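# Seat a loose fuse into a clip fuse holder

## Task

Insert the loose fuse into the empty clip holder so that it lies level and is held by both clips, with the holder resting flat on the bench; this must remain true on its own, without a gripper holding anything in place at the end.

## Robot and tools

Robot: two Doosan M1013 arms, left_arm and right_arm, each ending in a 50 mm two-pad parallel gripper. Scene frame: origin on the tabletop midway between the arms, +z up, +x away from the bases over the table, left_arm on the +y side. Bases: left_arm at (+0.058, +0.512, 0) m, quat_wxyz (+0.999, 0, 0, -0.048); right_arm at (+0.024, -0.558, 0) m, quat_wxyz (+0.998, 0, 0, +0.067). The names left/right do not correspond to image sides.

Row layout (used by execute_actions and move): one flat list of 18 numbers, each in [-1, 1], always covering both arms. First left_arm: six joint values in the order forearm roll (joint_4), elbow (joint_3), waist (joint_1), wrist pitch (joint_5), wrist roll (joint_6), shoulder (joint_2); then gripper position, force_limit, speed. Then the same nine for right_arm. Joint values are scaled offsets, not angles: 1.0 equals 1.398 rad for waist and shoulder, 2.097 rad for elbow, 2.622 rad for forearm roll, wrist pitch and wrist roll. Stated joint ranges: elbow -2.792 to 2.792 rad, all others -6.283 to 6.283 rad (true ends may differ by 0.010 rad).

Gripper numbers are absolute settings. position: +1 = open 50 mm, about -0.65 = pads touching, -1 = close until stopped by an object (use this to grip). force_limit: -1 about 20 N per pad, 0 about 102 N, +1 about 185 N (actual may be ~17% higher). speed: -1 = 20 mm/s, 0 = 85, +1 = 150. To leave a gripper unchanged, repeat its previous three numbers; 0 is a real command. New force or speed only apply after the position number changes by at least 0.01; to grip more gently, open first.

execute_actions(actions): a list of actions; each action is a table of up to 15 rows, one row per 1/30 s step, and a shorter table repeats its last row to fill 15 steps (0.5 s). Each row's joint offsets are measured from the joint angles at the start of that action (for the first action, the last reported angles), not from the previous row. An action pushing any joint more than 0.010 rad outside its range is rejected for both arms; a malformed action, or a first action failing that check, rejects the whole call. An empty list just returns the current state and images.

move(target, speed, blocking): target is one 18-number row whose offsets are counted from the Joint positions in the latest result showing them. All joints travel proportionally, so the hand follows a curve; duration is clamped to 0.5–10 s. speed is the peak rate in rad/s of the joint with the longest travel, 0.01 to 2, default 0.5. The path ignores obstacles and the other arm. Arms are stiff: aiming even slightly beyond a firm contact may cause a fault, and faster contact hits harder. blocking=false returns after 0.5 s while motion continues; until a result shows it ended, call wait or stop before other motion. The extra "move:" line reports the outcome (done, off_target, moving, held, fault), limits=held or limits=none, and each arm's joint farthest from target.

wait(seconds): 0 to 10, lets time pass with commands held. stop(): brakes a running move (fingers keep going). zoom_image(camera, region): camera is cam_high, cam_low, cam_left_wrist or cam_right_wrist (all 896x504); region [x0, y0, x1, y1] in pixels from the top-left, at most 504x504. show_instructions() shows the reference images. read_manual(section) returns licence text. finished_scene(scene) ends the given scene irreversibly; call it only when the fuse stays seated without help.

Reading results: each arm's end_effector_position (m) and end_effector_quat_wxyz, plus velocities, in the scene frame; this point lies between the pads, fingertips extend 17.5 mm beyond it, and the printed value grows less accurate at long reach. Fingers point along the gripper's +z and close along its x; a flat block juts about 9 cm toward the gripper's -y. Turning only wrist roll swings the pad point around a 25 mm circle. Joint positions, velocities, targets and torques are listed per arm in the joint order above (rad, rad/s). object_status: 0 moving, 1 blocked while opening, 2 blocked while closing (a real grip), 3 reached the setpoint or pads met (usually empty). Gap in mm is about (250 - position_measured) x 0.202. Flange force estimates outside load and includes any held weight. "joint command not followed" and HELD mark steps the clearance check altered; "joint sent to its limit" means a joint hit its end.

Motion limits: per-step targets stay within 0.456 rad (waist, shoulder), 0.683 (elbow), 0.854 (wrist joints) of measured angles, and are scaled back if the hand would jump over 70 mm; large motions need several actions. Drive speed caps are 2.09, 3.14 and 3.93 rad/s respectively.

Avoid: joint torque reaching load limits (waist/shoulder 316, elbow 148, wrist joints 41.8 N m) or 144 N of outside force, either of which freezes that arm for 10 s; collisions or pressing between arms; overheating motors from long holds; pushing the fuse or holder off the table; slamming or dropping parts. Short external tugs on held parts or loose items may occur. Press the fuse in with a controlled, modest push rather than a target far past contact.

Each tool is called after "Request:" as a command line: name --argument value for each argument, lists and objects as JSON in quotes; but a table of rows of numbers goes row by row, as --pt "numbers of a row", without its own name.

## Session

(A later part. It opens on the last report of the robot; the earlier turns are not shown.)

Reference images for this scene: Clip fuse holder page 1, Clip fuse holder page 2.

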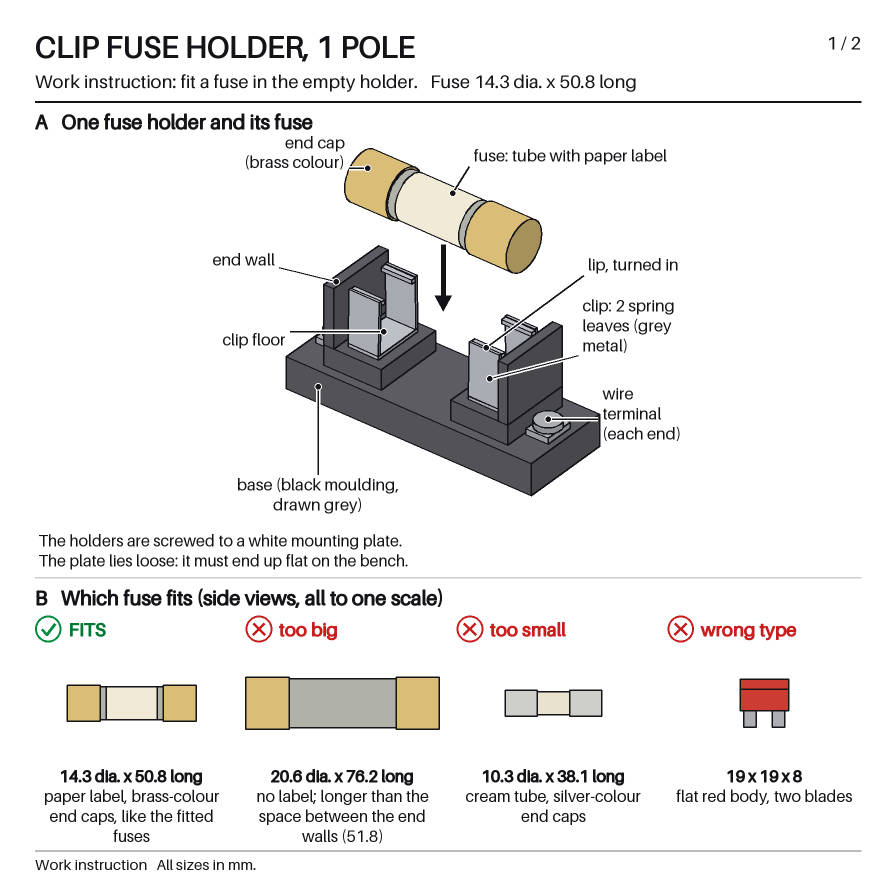

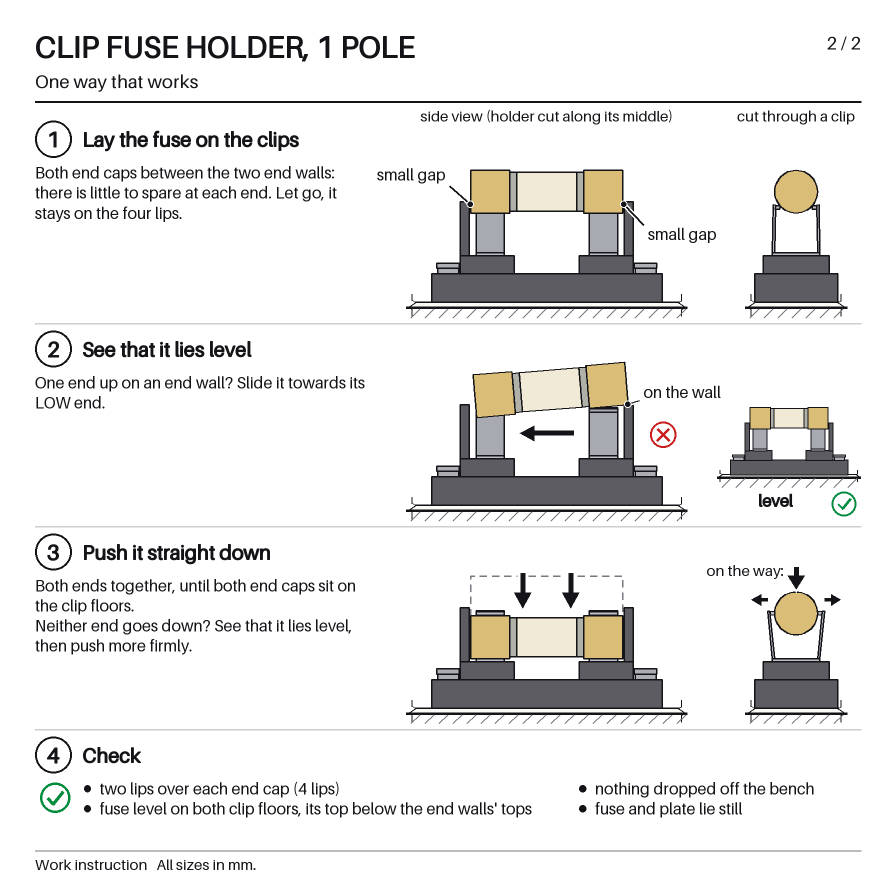

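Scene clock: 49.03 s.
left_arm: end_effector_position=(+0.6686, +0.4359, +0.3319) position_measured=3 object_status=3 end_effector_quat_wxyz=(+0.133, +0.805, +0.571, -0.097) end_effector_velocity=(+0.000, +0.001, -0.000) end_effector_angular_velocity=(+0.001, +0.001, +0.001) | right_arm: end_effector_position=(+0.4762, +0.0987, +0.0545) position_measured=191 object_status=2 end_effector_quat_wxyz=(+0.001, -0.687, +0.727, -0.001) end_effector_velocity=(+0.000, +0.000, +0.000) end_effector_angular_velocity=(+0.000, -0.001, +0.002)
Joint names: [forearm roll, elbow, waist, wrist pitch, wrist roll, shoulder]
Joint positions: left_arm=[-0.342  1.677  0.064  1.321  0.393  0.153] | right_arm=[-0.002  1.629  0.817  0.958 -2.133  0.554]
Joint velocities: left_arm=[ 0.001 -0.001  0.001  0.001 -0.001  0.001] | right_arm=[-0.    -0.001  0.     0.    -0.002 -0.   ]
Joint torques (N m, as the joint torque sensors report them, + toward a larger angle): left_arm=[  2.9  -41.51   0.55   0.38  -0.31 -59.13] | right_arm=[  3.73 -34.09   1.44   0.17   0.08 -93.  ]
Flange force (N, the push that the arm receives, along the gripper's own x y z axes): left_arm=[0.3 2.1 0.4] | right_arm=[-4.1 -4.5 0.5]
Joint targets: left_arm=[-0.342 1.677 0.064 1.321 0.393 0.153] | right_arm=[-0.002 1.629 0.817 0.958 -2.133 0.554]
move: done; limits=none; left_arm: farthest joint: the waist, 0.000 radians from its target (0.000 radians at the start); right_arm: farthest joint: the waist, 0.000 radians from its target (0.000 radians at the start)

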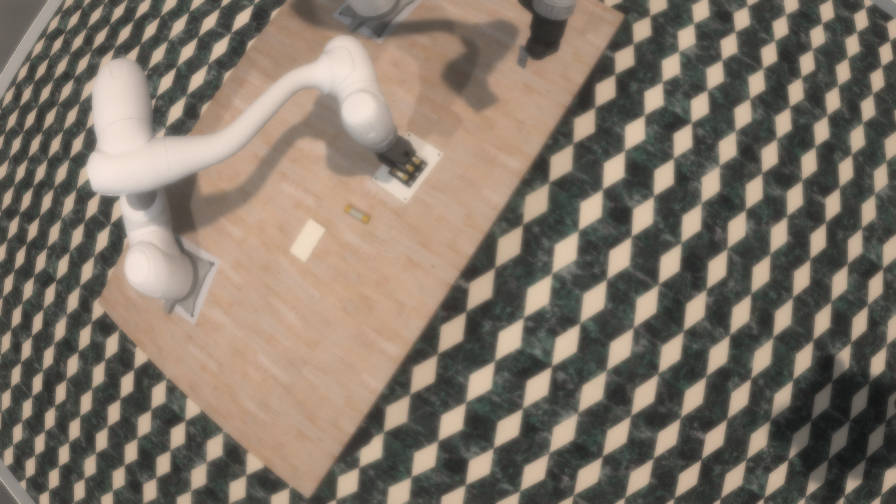

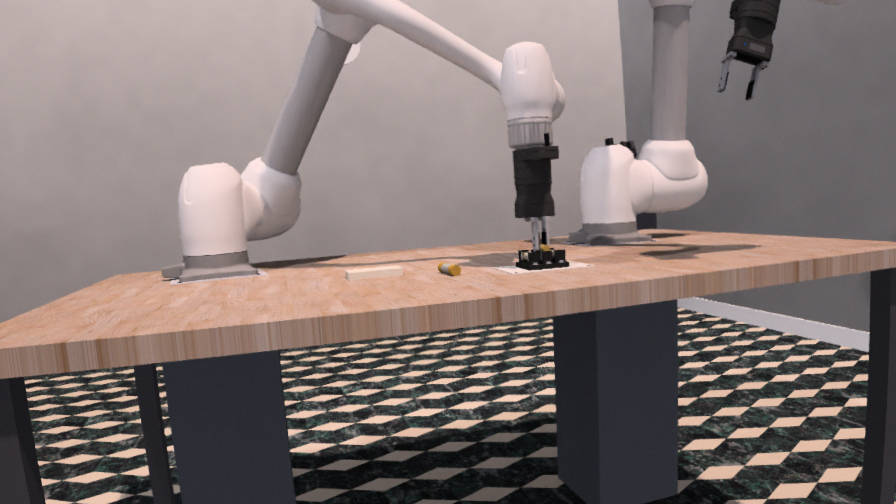

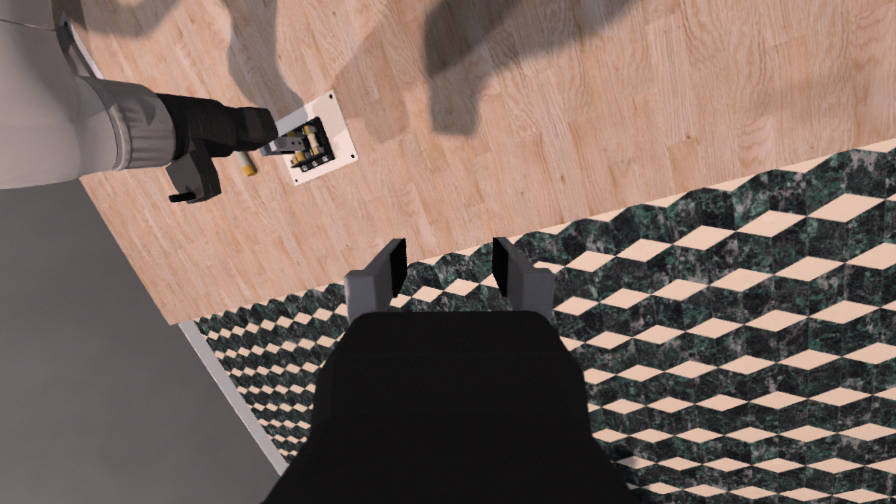

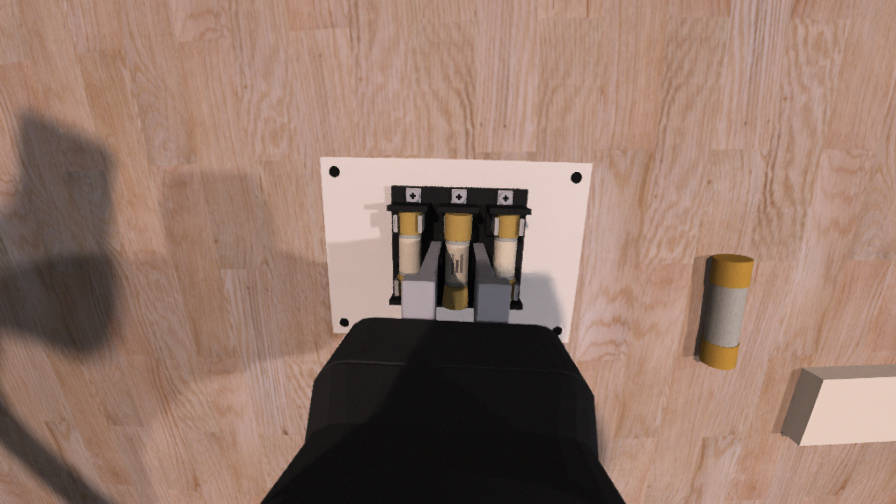

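Request:
move --target '[0,0,0,0,0,0,1,0,0,0,0.0006,0,-0.0012,0,0.0013,-1,-0.5,-0.7]' --speed 0.01

Scene clock: 51.20 s.
left_arm: end_effector_position=(+0.6686, +0.4359, +0.3319) position_measured=3 object_status=3 end_effector_quat_wxyz=(+0.133, +0.805, +0.571, -0.097) end_effector_velocity=(+0.000, -0.001, +0.000) end_effector_angular_velocity=(-0.001, -0.000, -0.000) | right_arm: end_effector_position=(+0.4762, +0.0987, +0.0526) position_measured=191 object_status=2 end_effector_quat_wxyz=(+0.001, -0.687, +0.727, -0.001) end_effector_velocity=(+0.000, -0.000, -0.000) end_effector_angular_velocity=(-0.000, -0.000, +0.002)
Joint names: [forearm roll, elbow, waist, wrist pitch, wrist roll, shoulder]
Joint positions: left_arm=[-0.342  1.677  0.064  1.321  0.393  0.153] | right_arm=[-0.002  1.63   0.817  0.954 -2.133  0.556]
Joint velocities: left_arm=[-0.001 -0.    -0.001 -0.001  0.     0.   ] | right_arm=[-0.     0.    -0.    -0.    -0.003  0.   ]
Joint torques (N m, as the joint torque sensors report them, + toward a larger angle): left_arm=[  3.04 -41.74   2.11   0.09  -0.1  -60.7 ] | right_arm=[  3.8  -32.36   0.62  -0.94   0.01 -86.45]
Flange force (N, the push that the arm receives, along the gripper's own x y z axes): left_arm=[-1.0 5.3 2.2] | right_arm=[-1.1 -1.8 -8.3]
Joint targets: left_arm=[-0.342 1.677 0.064 1.321 0.393 0.153] | right_arm=[-0.002 1.631 0.817 0.954 -2.133 0.556]
move: done; limits=none; left_arm: farthest joint: the waist, 0.000 radians from its target (0.000 radians at the start); right_arm: farthest joint: the waist, 0.000 radians from its target (0.000 radians at the start)

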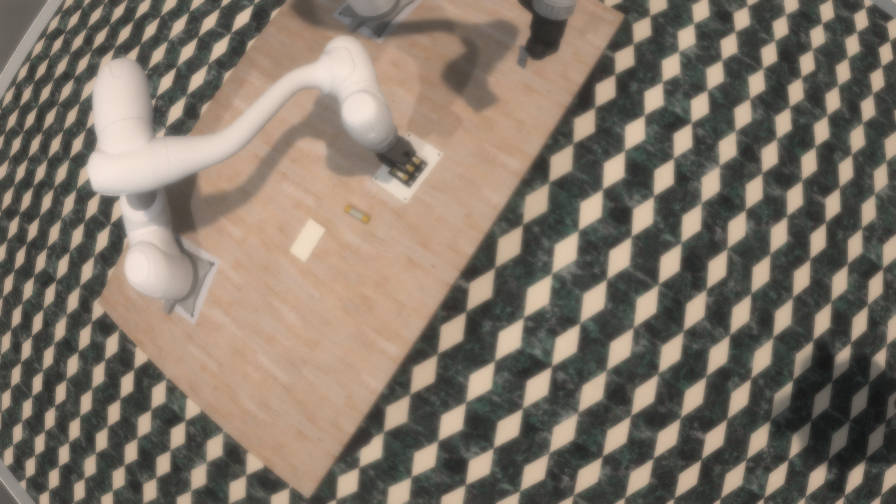

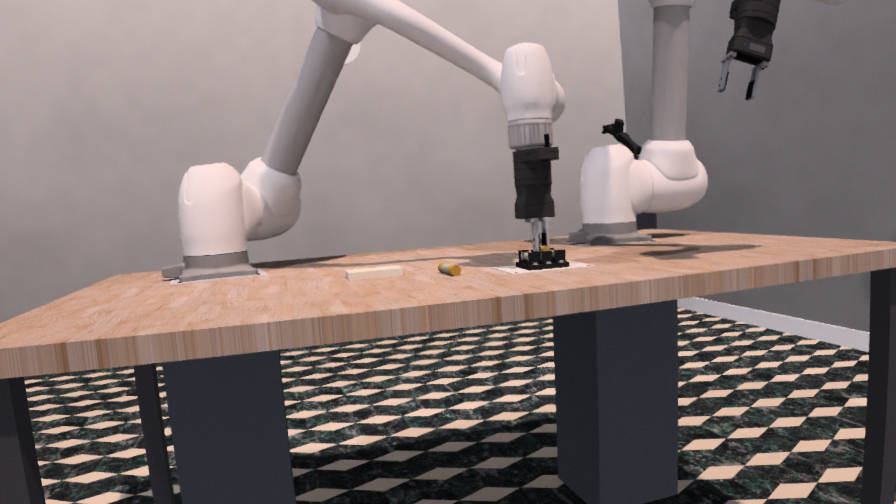

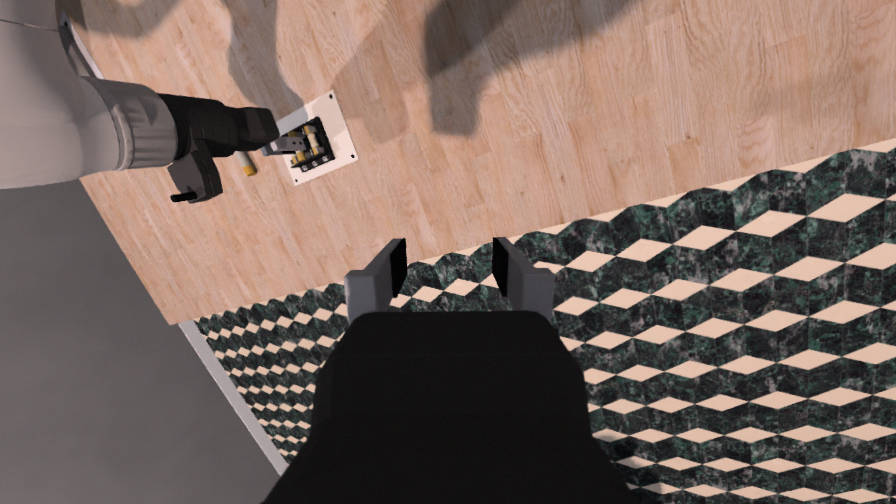

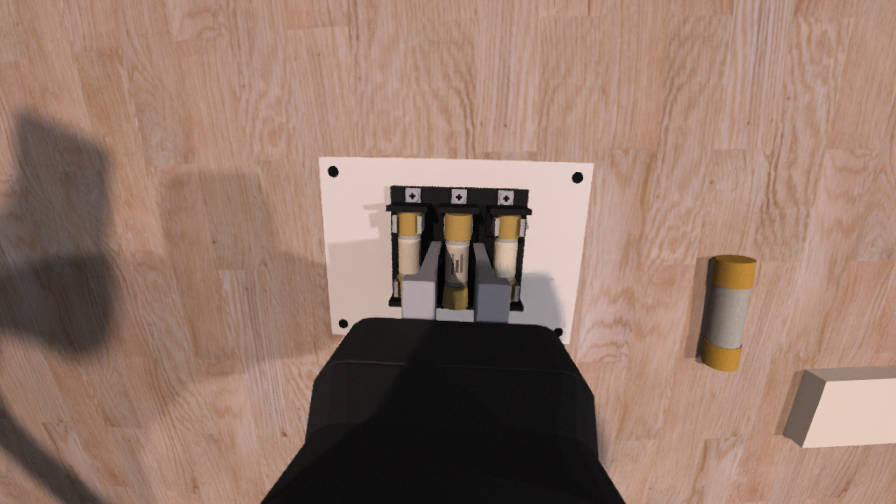

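Request:
move --target '[0,0,0,0,0,0,1,0,0,0,0.0012,0,-0.0024,0,0.0026,-1,-0.5,-0.7]' --speed 0.01

Request:
zoom_image --camera "cam_right_wrist" --region '[380,180,540,320]'

Scene clock: 53.73 s.
left_arm: end_effector_position=(+0.6686, +0.4359, +0.3319) position_measured=3 object_status=3 end_effector_quat_wxyz=(+0.133, +0.805, +0.571, -0.097) end_effector_velocity=(+0.000, -0.000, +0.001) end_effector_angular_velocity=(-0.001, -0.002, +0.000) | right_arm: end_effector_position=(+0.4761, +0.0987, +0.0485) position_measured=191 object_status=2 end_effector_quat_wxyz=(+0.001, -0.687, +0.727, -0.001) end_effector_velocity=(-0.001, -0.001, -0.001) end_effector_angular_velocity=(-0.002, +0.001, +0.000)
Joint names: [forearm roll, elbow, waist, wrist pitch, wrist roll, shoulder]
Joint positions: left_arm=[-0.342  1.677  0.064  1.321  0.393  0.153] | right_arm=[-0.002  1.633  0.817  0.948 -2.133  0.559]
Joint velocities: left_arm=[-0.001 -0.001  0.     0.     0.    -0.001] | right_arm=[-0.     0.002  0.    -0.    -0.     0.   ]
Joint torques (N m, as the joint torque sensors report them, + toward a larger angle): left_arm=[  2.9  -40.95   2.08   0.31  -0.17 -60.42] | right_arm=[  3.57 -23.67   2.88  -1.24   0.3  -70.73]
Flange force (N, the push that the arm receives, along the gripper's own x y z axes): left_arm=[-1.1 5.6 0.7] | right_arm=[1.8 -3.7 -28.2]
Joint targets: left_arm=[-0.342 1.677 0.064 1.321 0.393 0.153] | right_arm=[-0.002 1.633 0.817 0.948 -2.133 0.559]
move: done; limits=none; left_arm: farthest joint: the waist, 0.000 radians from its target (0.000 radians at the start); right_arm: farthest joint: the elbow, 0.001 radians from its target (0.002 radians at the start)

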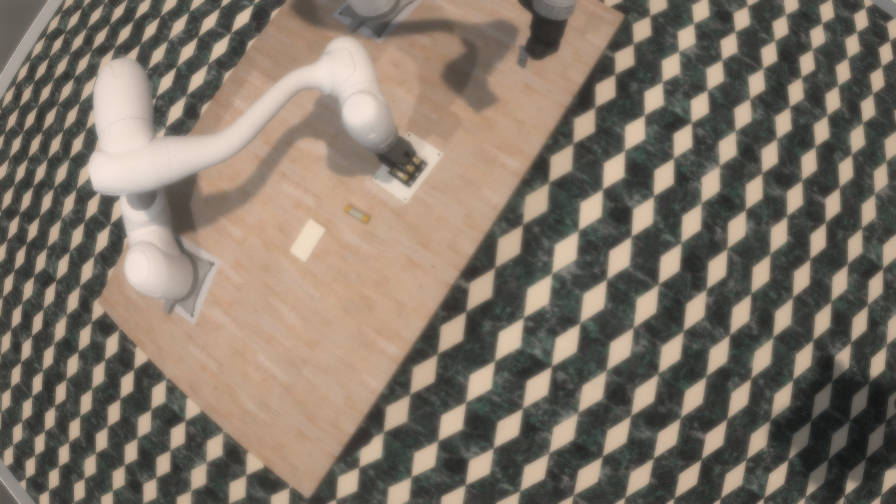

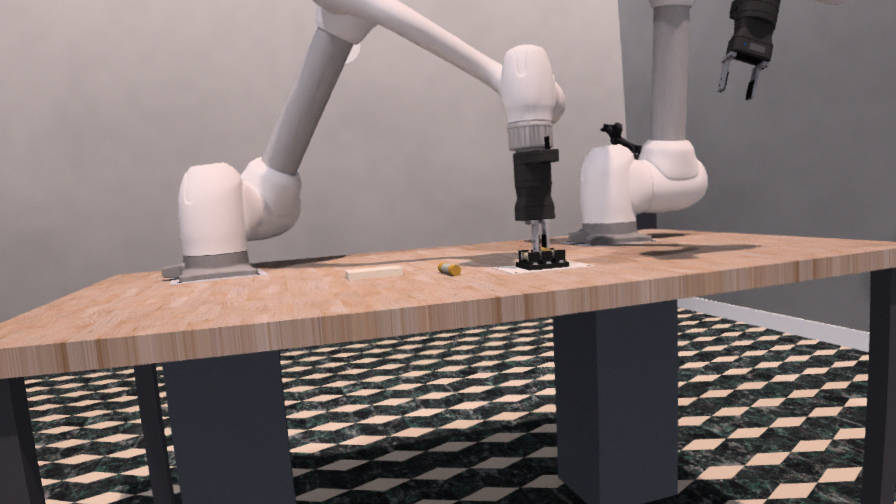

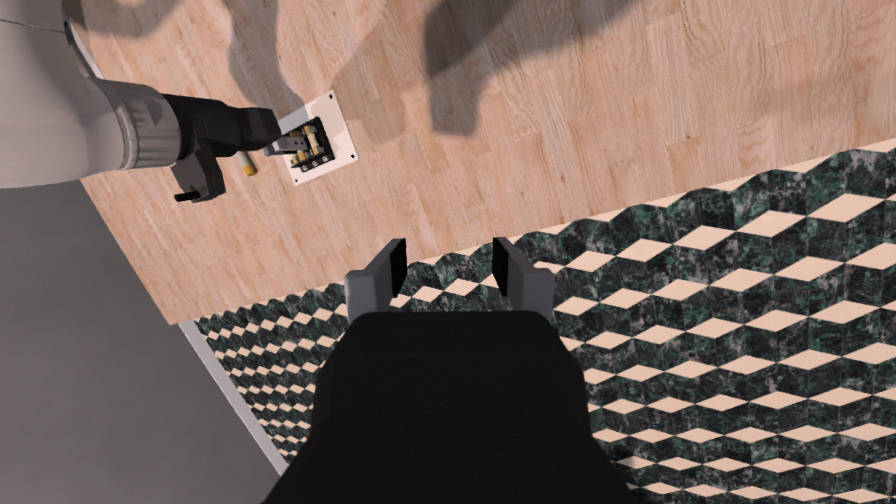

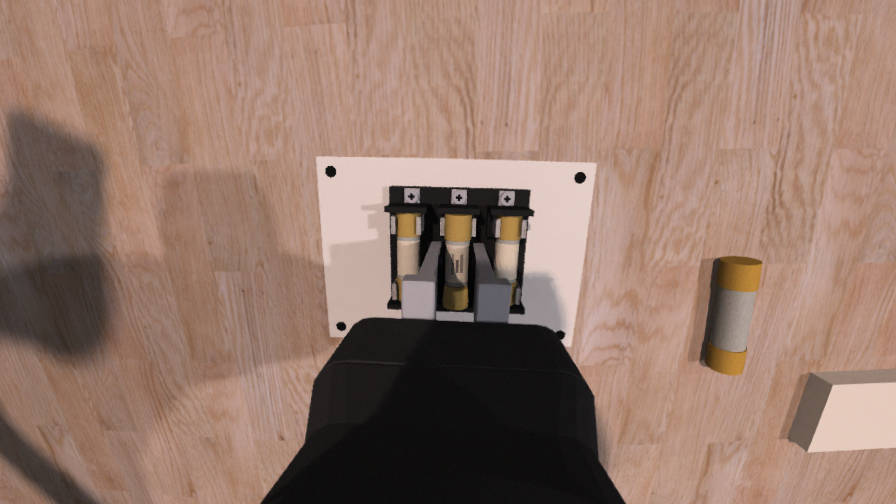

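Region (380, 180, 540, 320) of cam_right_wrist's 896x504 image, scaled by 3.150, with more detail than that image has; it fills the top 441 rows of this view, and the rest is white.

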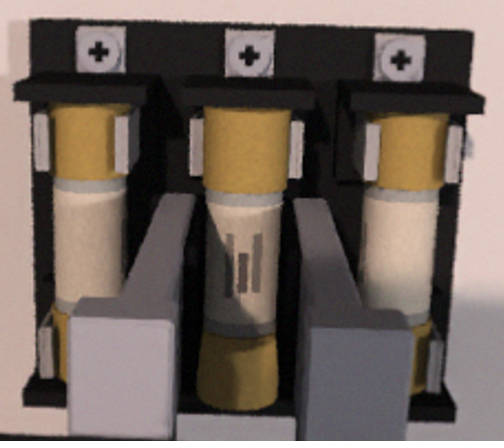

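Request:
move --target '[0,0,0,0,0,0,1,0,0,0,0.0008,0,-0.0015,0,0.0017,-1,-0.5,-0.7]' --speed 0.01

Request:
zoom_image --camera "cam_right_wrist" --region '[380,180,540,320]'

Request:
zoom_image --camera "cam_left_wrist" --region '[260,90,360,190]'

Scene clock: 57.83 s.
left_arm: end_effector_position=(+0.6686, +0.4359, +0.3319) position_measured=3 object_status=3 end_effector_quat_wxyz=(+0.133, +0.805, +0.571, -0.097) end_effector_velocity=(-0.000, -0.001, +0.001) end_effector_angular_velocity=(-0.001, -0.001, +0.001) | right_arm: end_effector_position=(+0.4761, +0.0985, +0.0458) position_measured=191 object_status=2 end_effector_quat_wxyz=(+0.001, -0.687, +0.727, -0.001) end_effector_velocity=(-0.000, -0.000, -0.000) end_effector_angular_velocity=(-0.001, +0.000, +0.001)
Joint names: [forearm roll, elbow, waist, wrist pitch, wrist roll, shoulder]
Joint positions: left_arm=[-0.342  1.677  0.064  1.321  0.393  0.153] | right_arm=[-0.002  1.635  0.817  0.944 -2.133  0.562]
Joint velocities: left_arm=[-0.001  0.001 -0.    -0.001 -0.    -0.001] | right_arm=[-0.     0.001  0.     0.    -0.     0.   ]
Joint torques (N m, as the joint torque sensors report them, + toward a larger angle): left_arm=[  3.12 -41.39   1.73   0.04  -0.25 -60.33] | right_arm=[  3.92 -28.33   2.8    0.52   0.3  -88.78]
Flange force (N, the push that the arm receives, along the gripper's own x y z axes): left_arm=[-0.5 4.6 0.9] | right_arm=[-8.2 -9.1 -6.1]
Joint targets: left_arm=[-0.342 1.677 0.064 1.321 0.393 0.153] | right_arm=[-0.002 1.635 0.817 0.944 -2.133 0.562]
move: done; limits=none; left_arm: farthest joint: the waist, 0.000 radians from its target (0.000 radians at the start); right_arm: farthest joint: the waist, 0.000 radians from its target (0.000 radians at the start)

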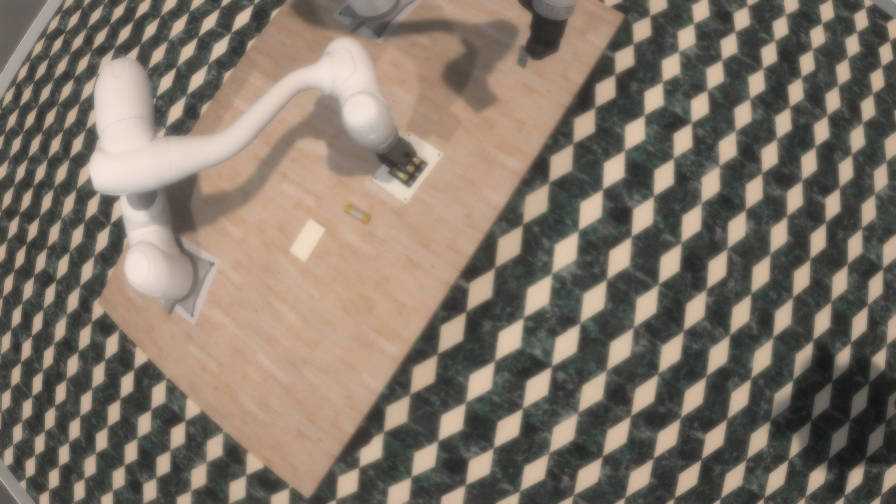

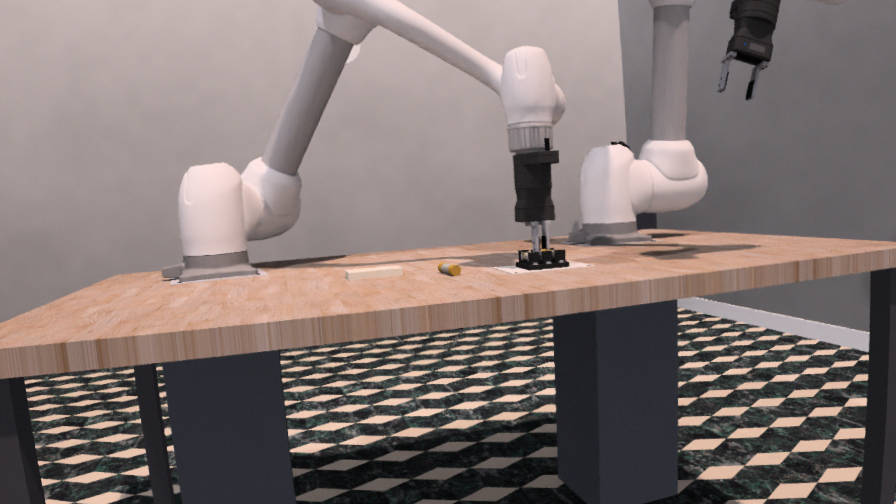

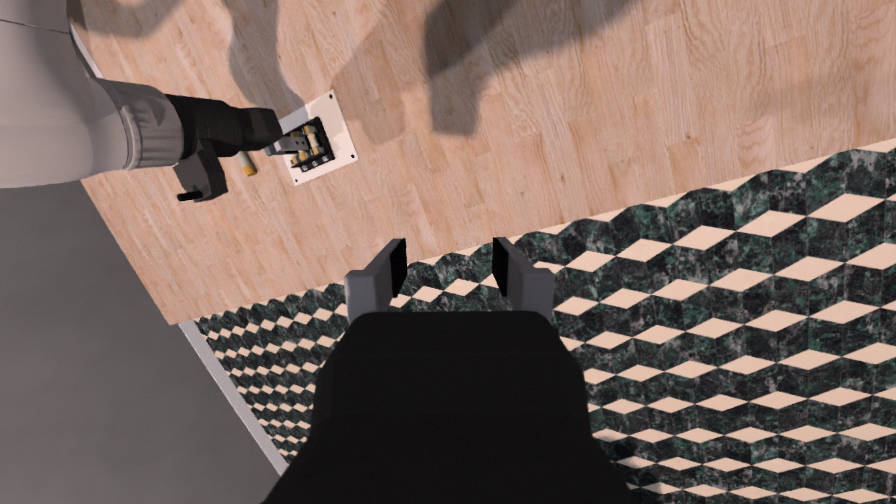

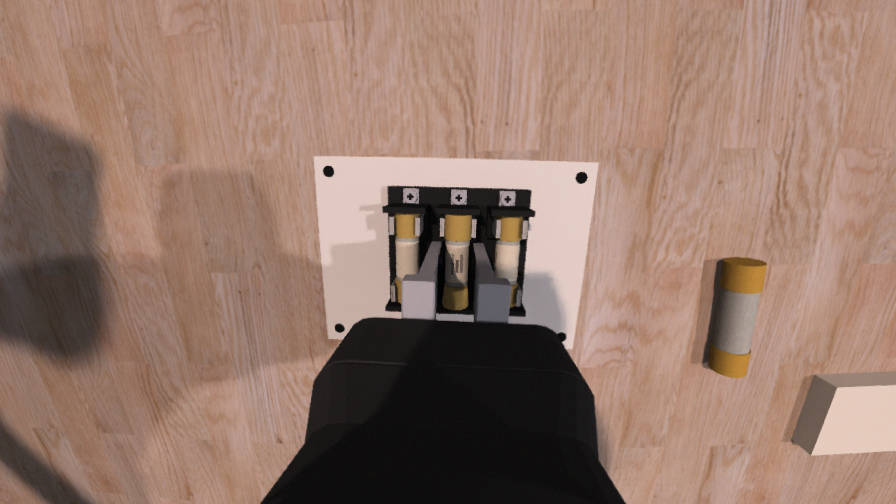

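Region (380, 180, 540, 320) of cam_right_wrist's 896x504 image, scaled by 3.150, with more detail than that image has; it fills the top 441 rows of this view, and the rest is white.

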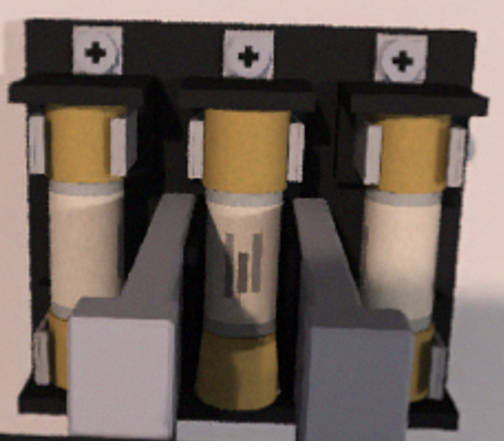

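Region (260, 90, 360, 190) of cam_left_wrist's 896x504 image, scaled by 5.040, with more detail than that image has.

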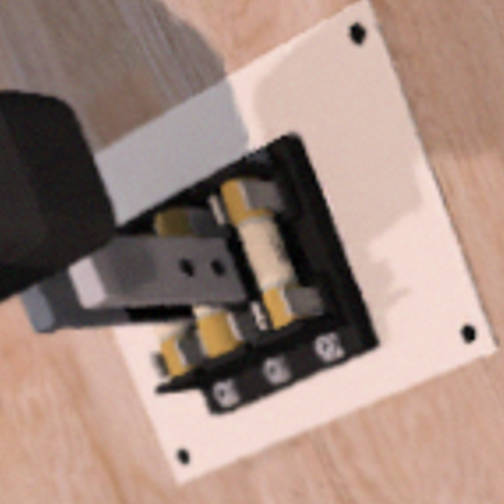

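Good, inside. Down 5.5 mm.

Request:
move --target '[0,0,0,0,0,0,1,0,0,0,0.0016,0,-0.0032,0,0.0036,-1,-0.5,-0.7]' --speed 0.01

Scene clock: 60.53 s.
left_arm: end_effector_position=(+0.6686, +0.4359, +0.3319) position_measured=3 object_status=3 end_effector_quat_wxyz=(+0.133, +0.805, +0.571, -0.097) end_effector_velocity=(-0.000, -0.001, -0.001) end_effector_angular_velocity=(-0.001, +0.002, -0.001) | right_arm: end_effector_position=(+0.4760, +0.0985, +0.0404) position_measured=191 object_status=2 end_effector_quat_wxyz=(+0.001, -0.687, +0.727, -0.001) end_effector_velocity=(-0.000, -0.001, -0.001) end_effector_angular_velocity=(-0.001, +0.001, -0.000)
Joint names: [forearm roll, elbow, waist, wrist pitch, wrist roll, shoulder]
Joint positions: left_arm=[-0.342  1.677  0.064  1.321  0.393  0.153] | right_arm=[-0.002  1.638  0.817  0.936 -2.133  0.567]
Joint velocities: left_arm=[-0.001  0.    -0.001  0.     0.     0.001] | right_arm=[ 0.     0.002 -0.    -0.     0.    -0.   ]
Joint torques (N m, as the joint torque sensors report them, + toward a larger angle): left_arm=[  2.9  -40.8    1.54   0.07  -0.05 -61.64] | right_arm=[  4.26 -31.66   2.33  -0.74   0.16 -88.54]
Flange force (N, the push that the arm receives, along the gripper's own x y z axes): left_arm=[0.6 8.4 1.2] | right_arm=[-1.8 -4.9 -6.2]
Joint targets: left_arm=[-0.342 1.677 0.064 1.321 0.393 0.153] | right_arm=[-0.002 1.638 0.817 0.936 -2.133 0.567]
move: done; limits=none; left_arm: farthest joint: the waist, 0.000 radians from its target (0.000 radians at the start); right_arm: farthest joint: the waist, 0.000 radians from its target (0.000 radians at the start)

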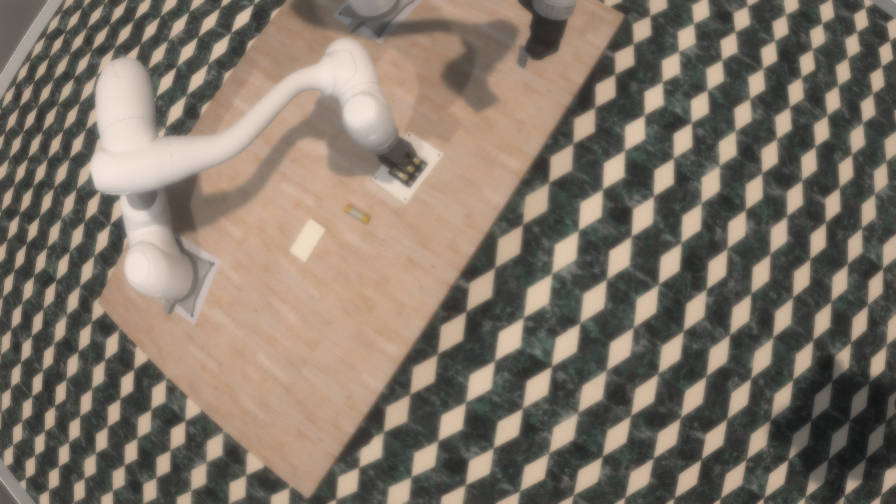

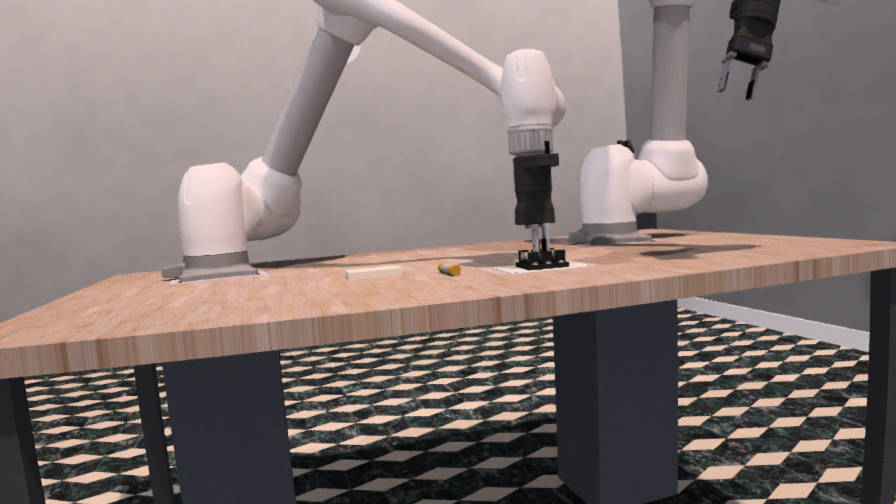

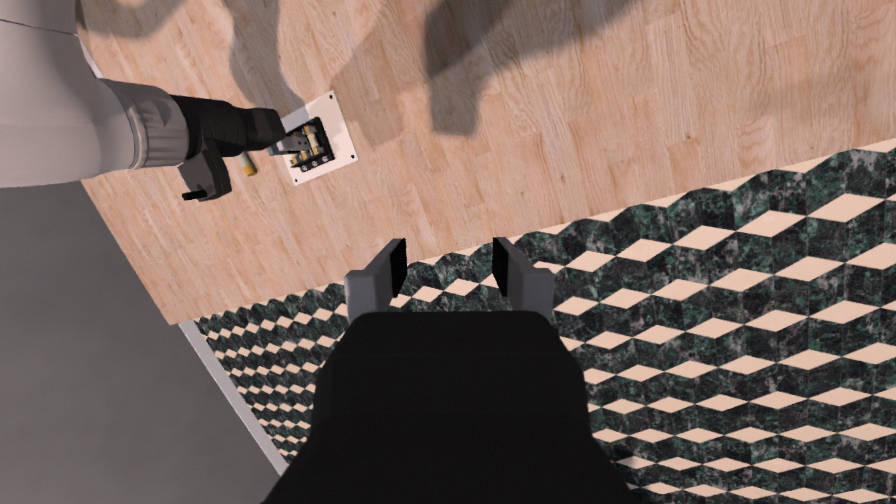

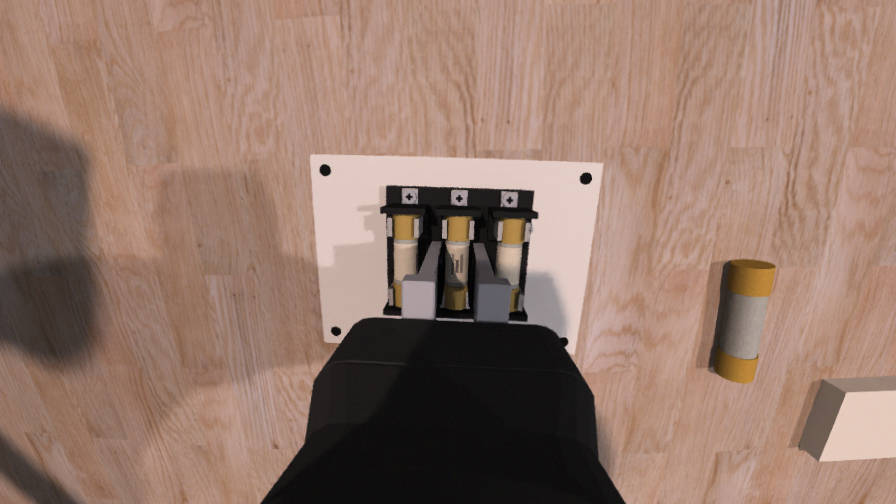

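Request:
move --target '[0,0,0,0,0,0,1,0,0,0,0.0003,0,-0.0006,0,0.00066,-1,-0.5,-0.7]' --speed 0.01

Request:
zoom_image --camera "cam_right_wrist" --region '[380,180,540,320]'

Scene clock: 62.87 s.
left_arm: end_effector_position=(+0.6686, +0.4359, +0.3319) position_measured=3 object_status=3 end_effector_quat_wxyz=(+0.133, +0.805, +0.571, -0.097) end_effector_velocity=(+0.000, +0.000, +0.000) end_effector_angular_velocity=(+0.001, -0.001, -0.000) | right_arm: end_effector_position=(+0.4760, +0.0984, +0.0394) position_measured=191 object_status=2 end_effector_quat_wxyz=(+0.001, -0.687, +0.727, -0.001) end_effector_velocity=(-0.001, -0.001, -0.001) end_effector_angular_velocity=(-0.002, +0.000, +0.000)
Joint names: [forearm roll, elbow, waist, wrist pitch, wrist roll, shoulder]
Joint positions: left_arm=[-0.342  1.677  0.064  1.321  0.393  0.153] | right_arm=[-0.002  1.639  0.817  0.934 -2.133  0.568]
Joint velocities: left_arm=[ 0.001 -0.001 -0.    -0.    -0.    -0.   ] | right_arm=[-0.001  0.002  0.    -0.     0.    -0.   ]
Joint torques (N m, as the joint torque sensors report them, + toward a larger angle): left_arm=[  2.93 -41.47   1.3    0.15  -0.06 -58.82] | right_arm=[  3.91 -29.53   1.21  -1.3   -0.17 -81.65]
Flange force (N, the push that the arm receives, along the gripper's own x y z axes): left_arm=[-1.3 2.3 0.1] | right_arm=[0.5 -1.2 -15.0]
Joint targets: left_arm=[-0.342 1.677 0.064 1.321 0.393 0.153] | right_arm=[-0.002 1.639 0.817 0.934 -2.133 0.568]
move: done; limits=none; left_arm: farthest joint: the waist, 0.000 radians from its target (0.000 radians at the start); right_arm: farthest joint: the waist, 0.000 radians from its target (0.000 radians at the start)

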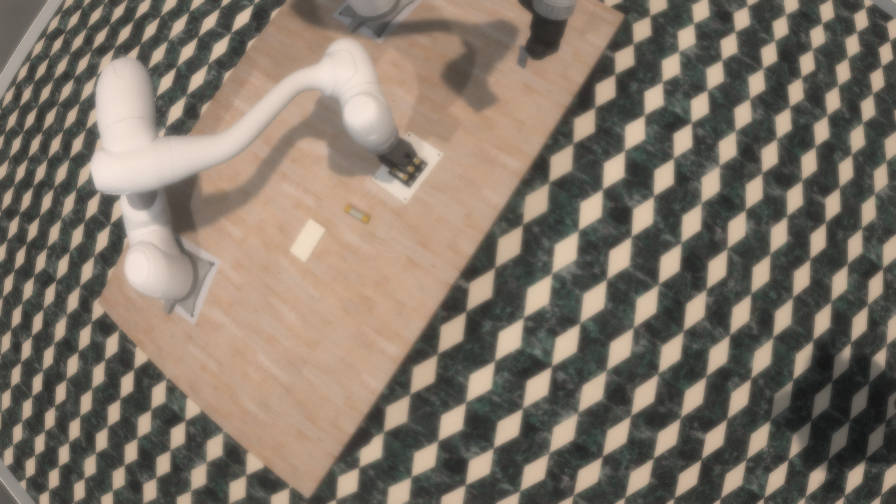

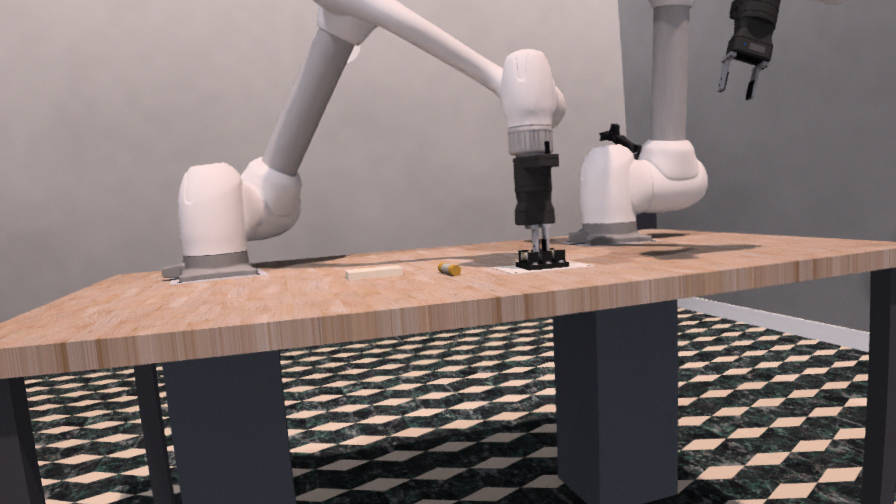

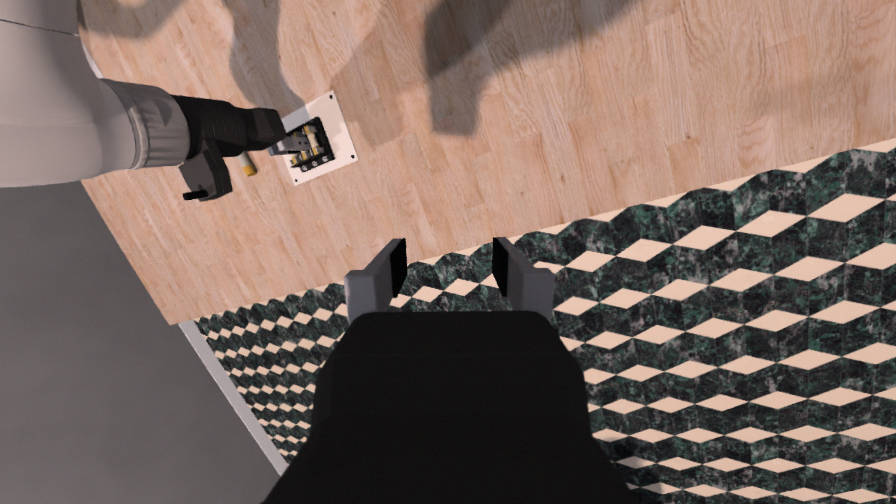

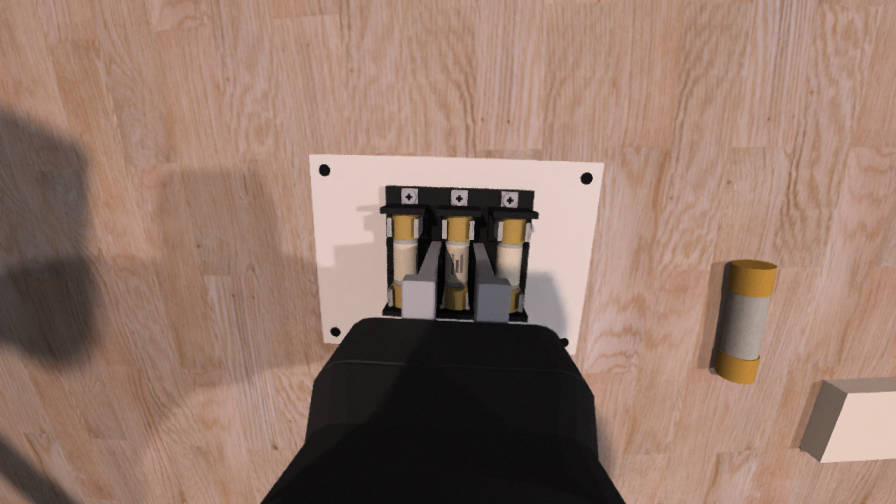

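Region (380, 180, 540, 320) of cam_right_wrist's 896x504 image, scaled by 3.150, with more detail than that image has; it fills the top 441 rows of this view, and the rest is white.

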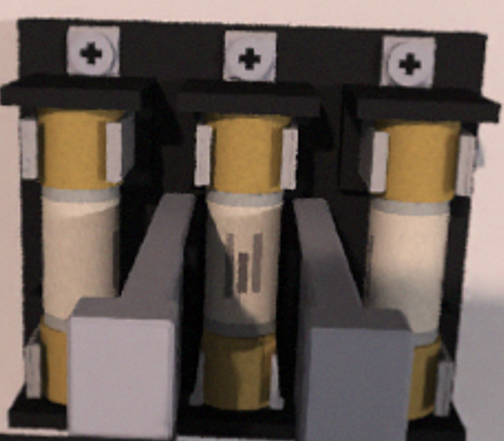

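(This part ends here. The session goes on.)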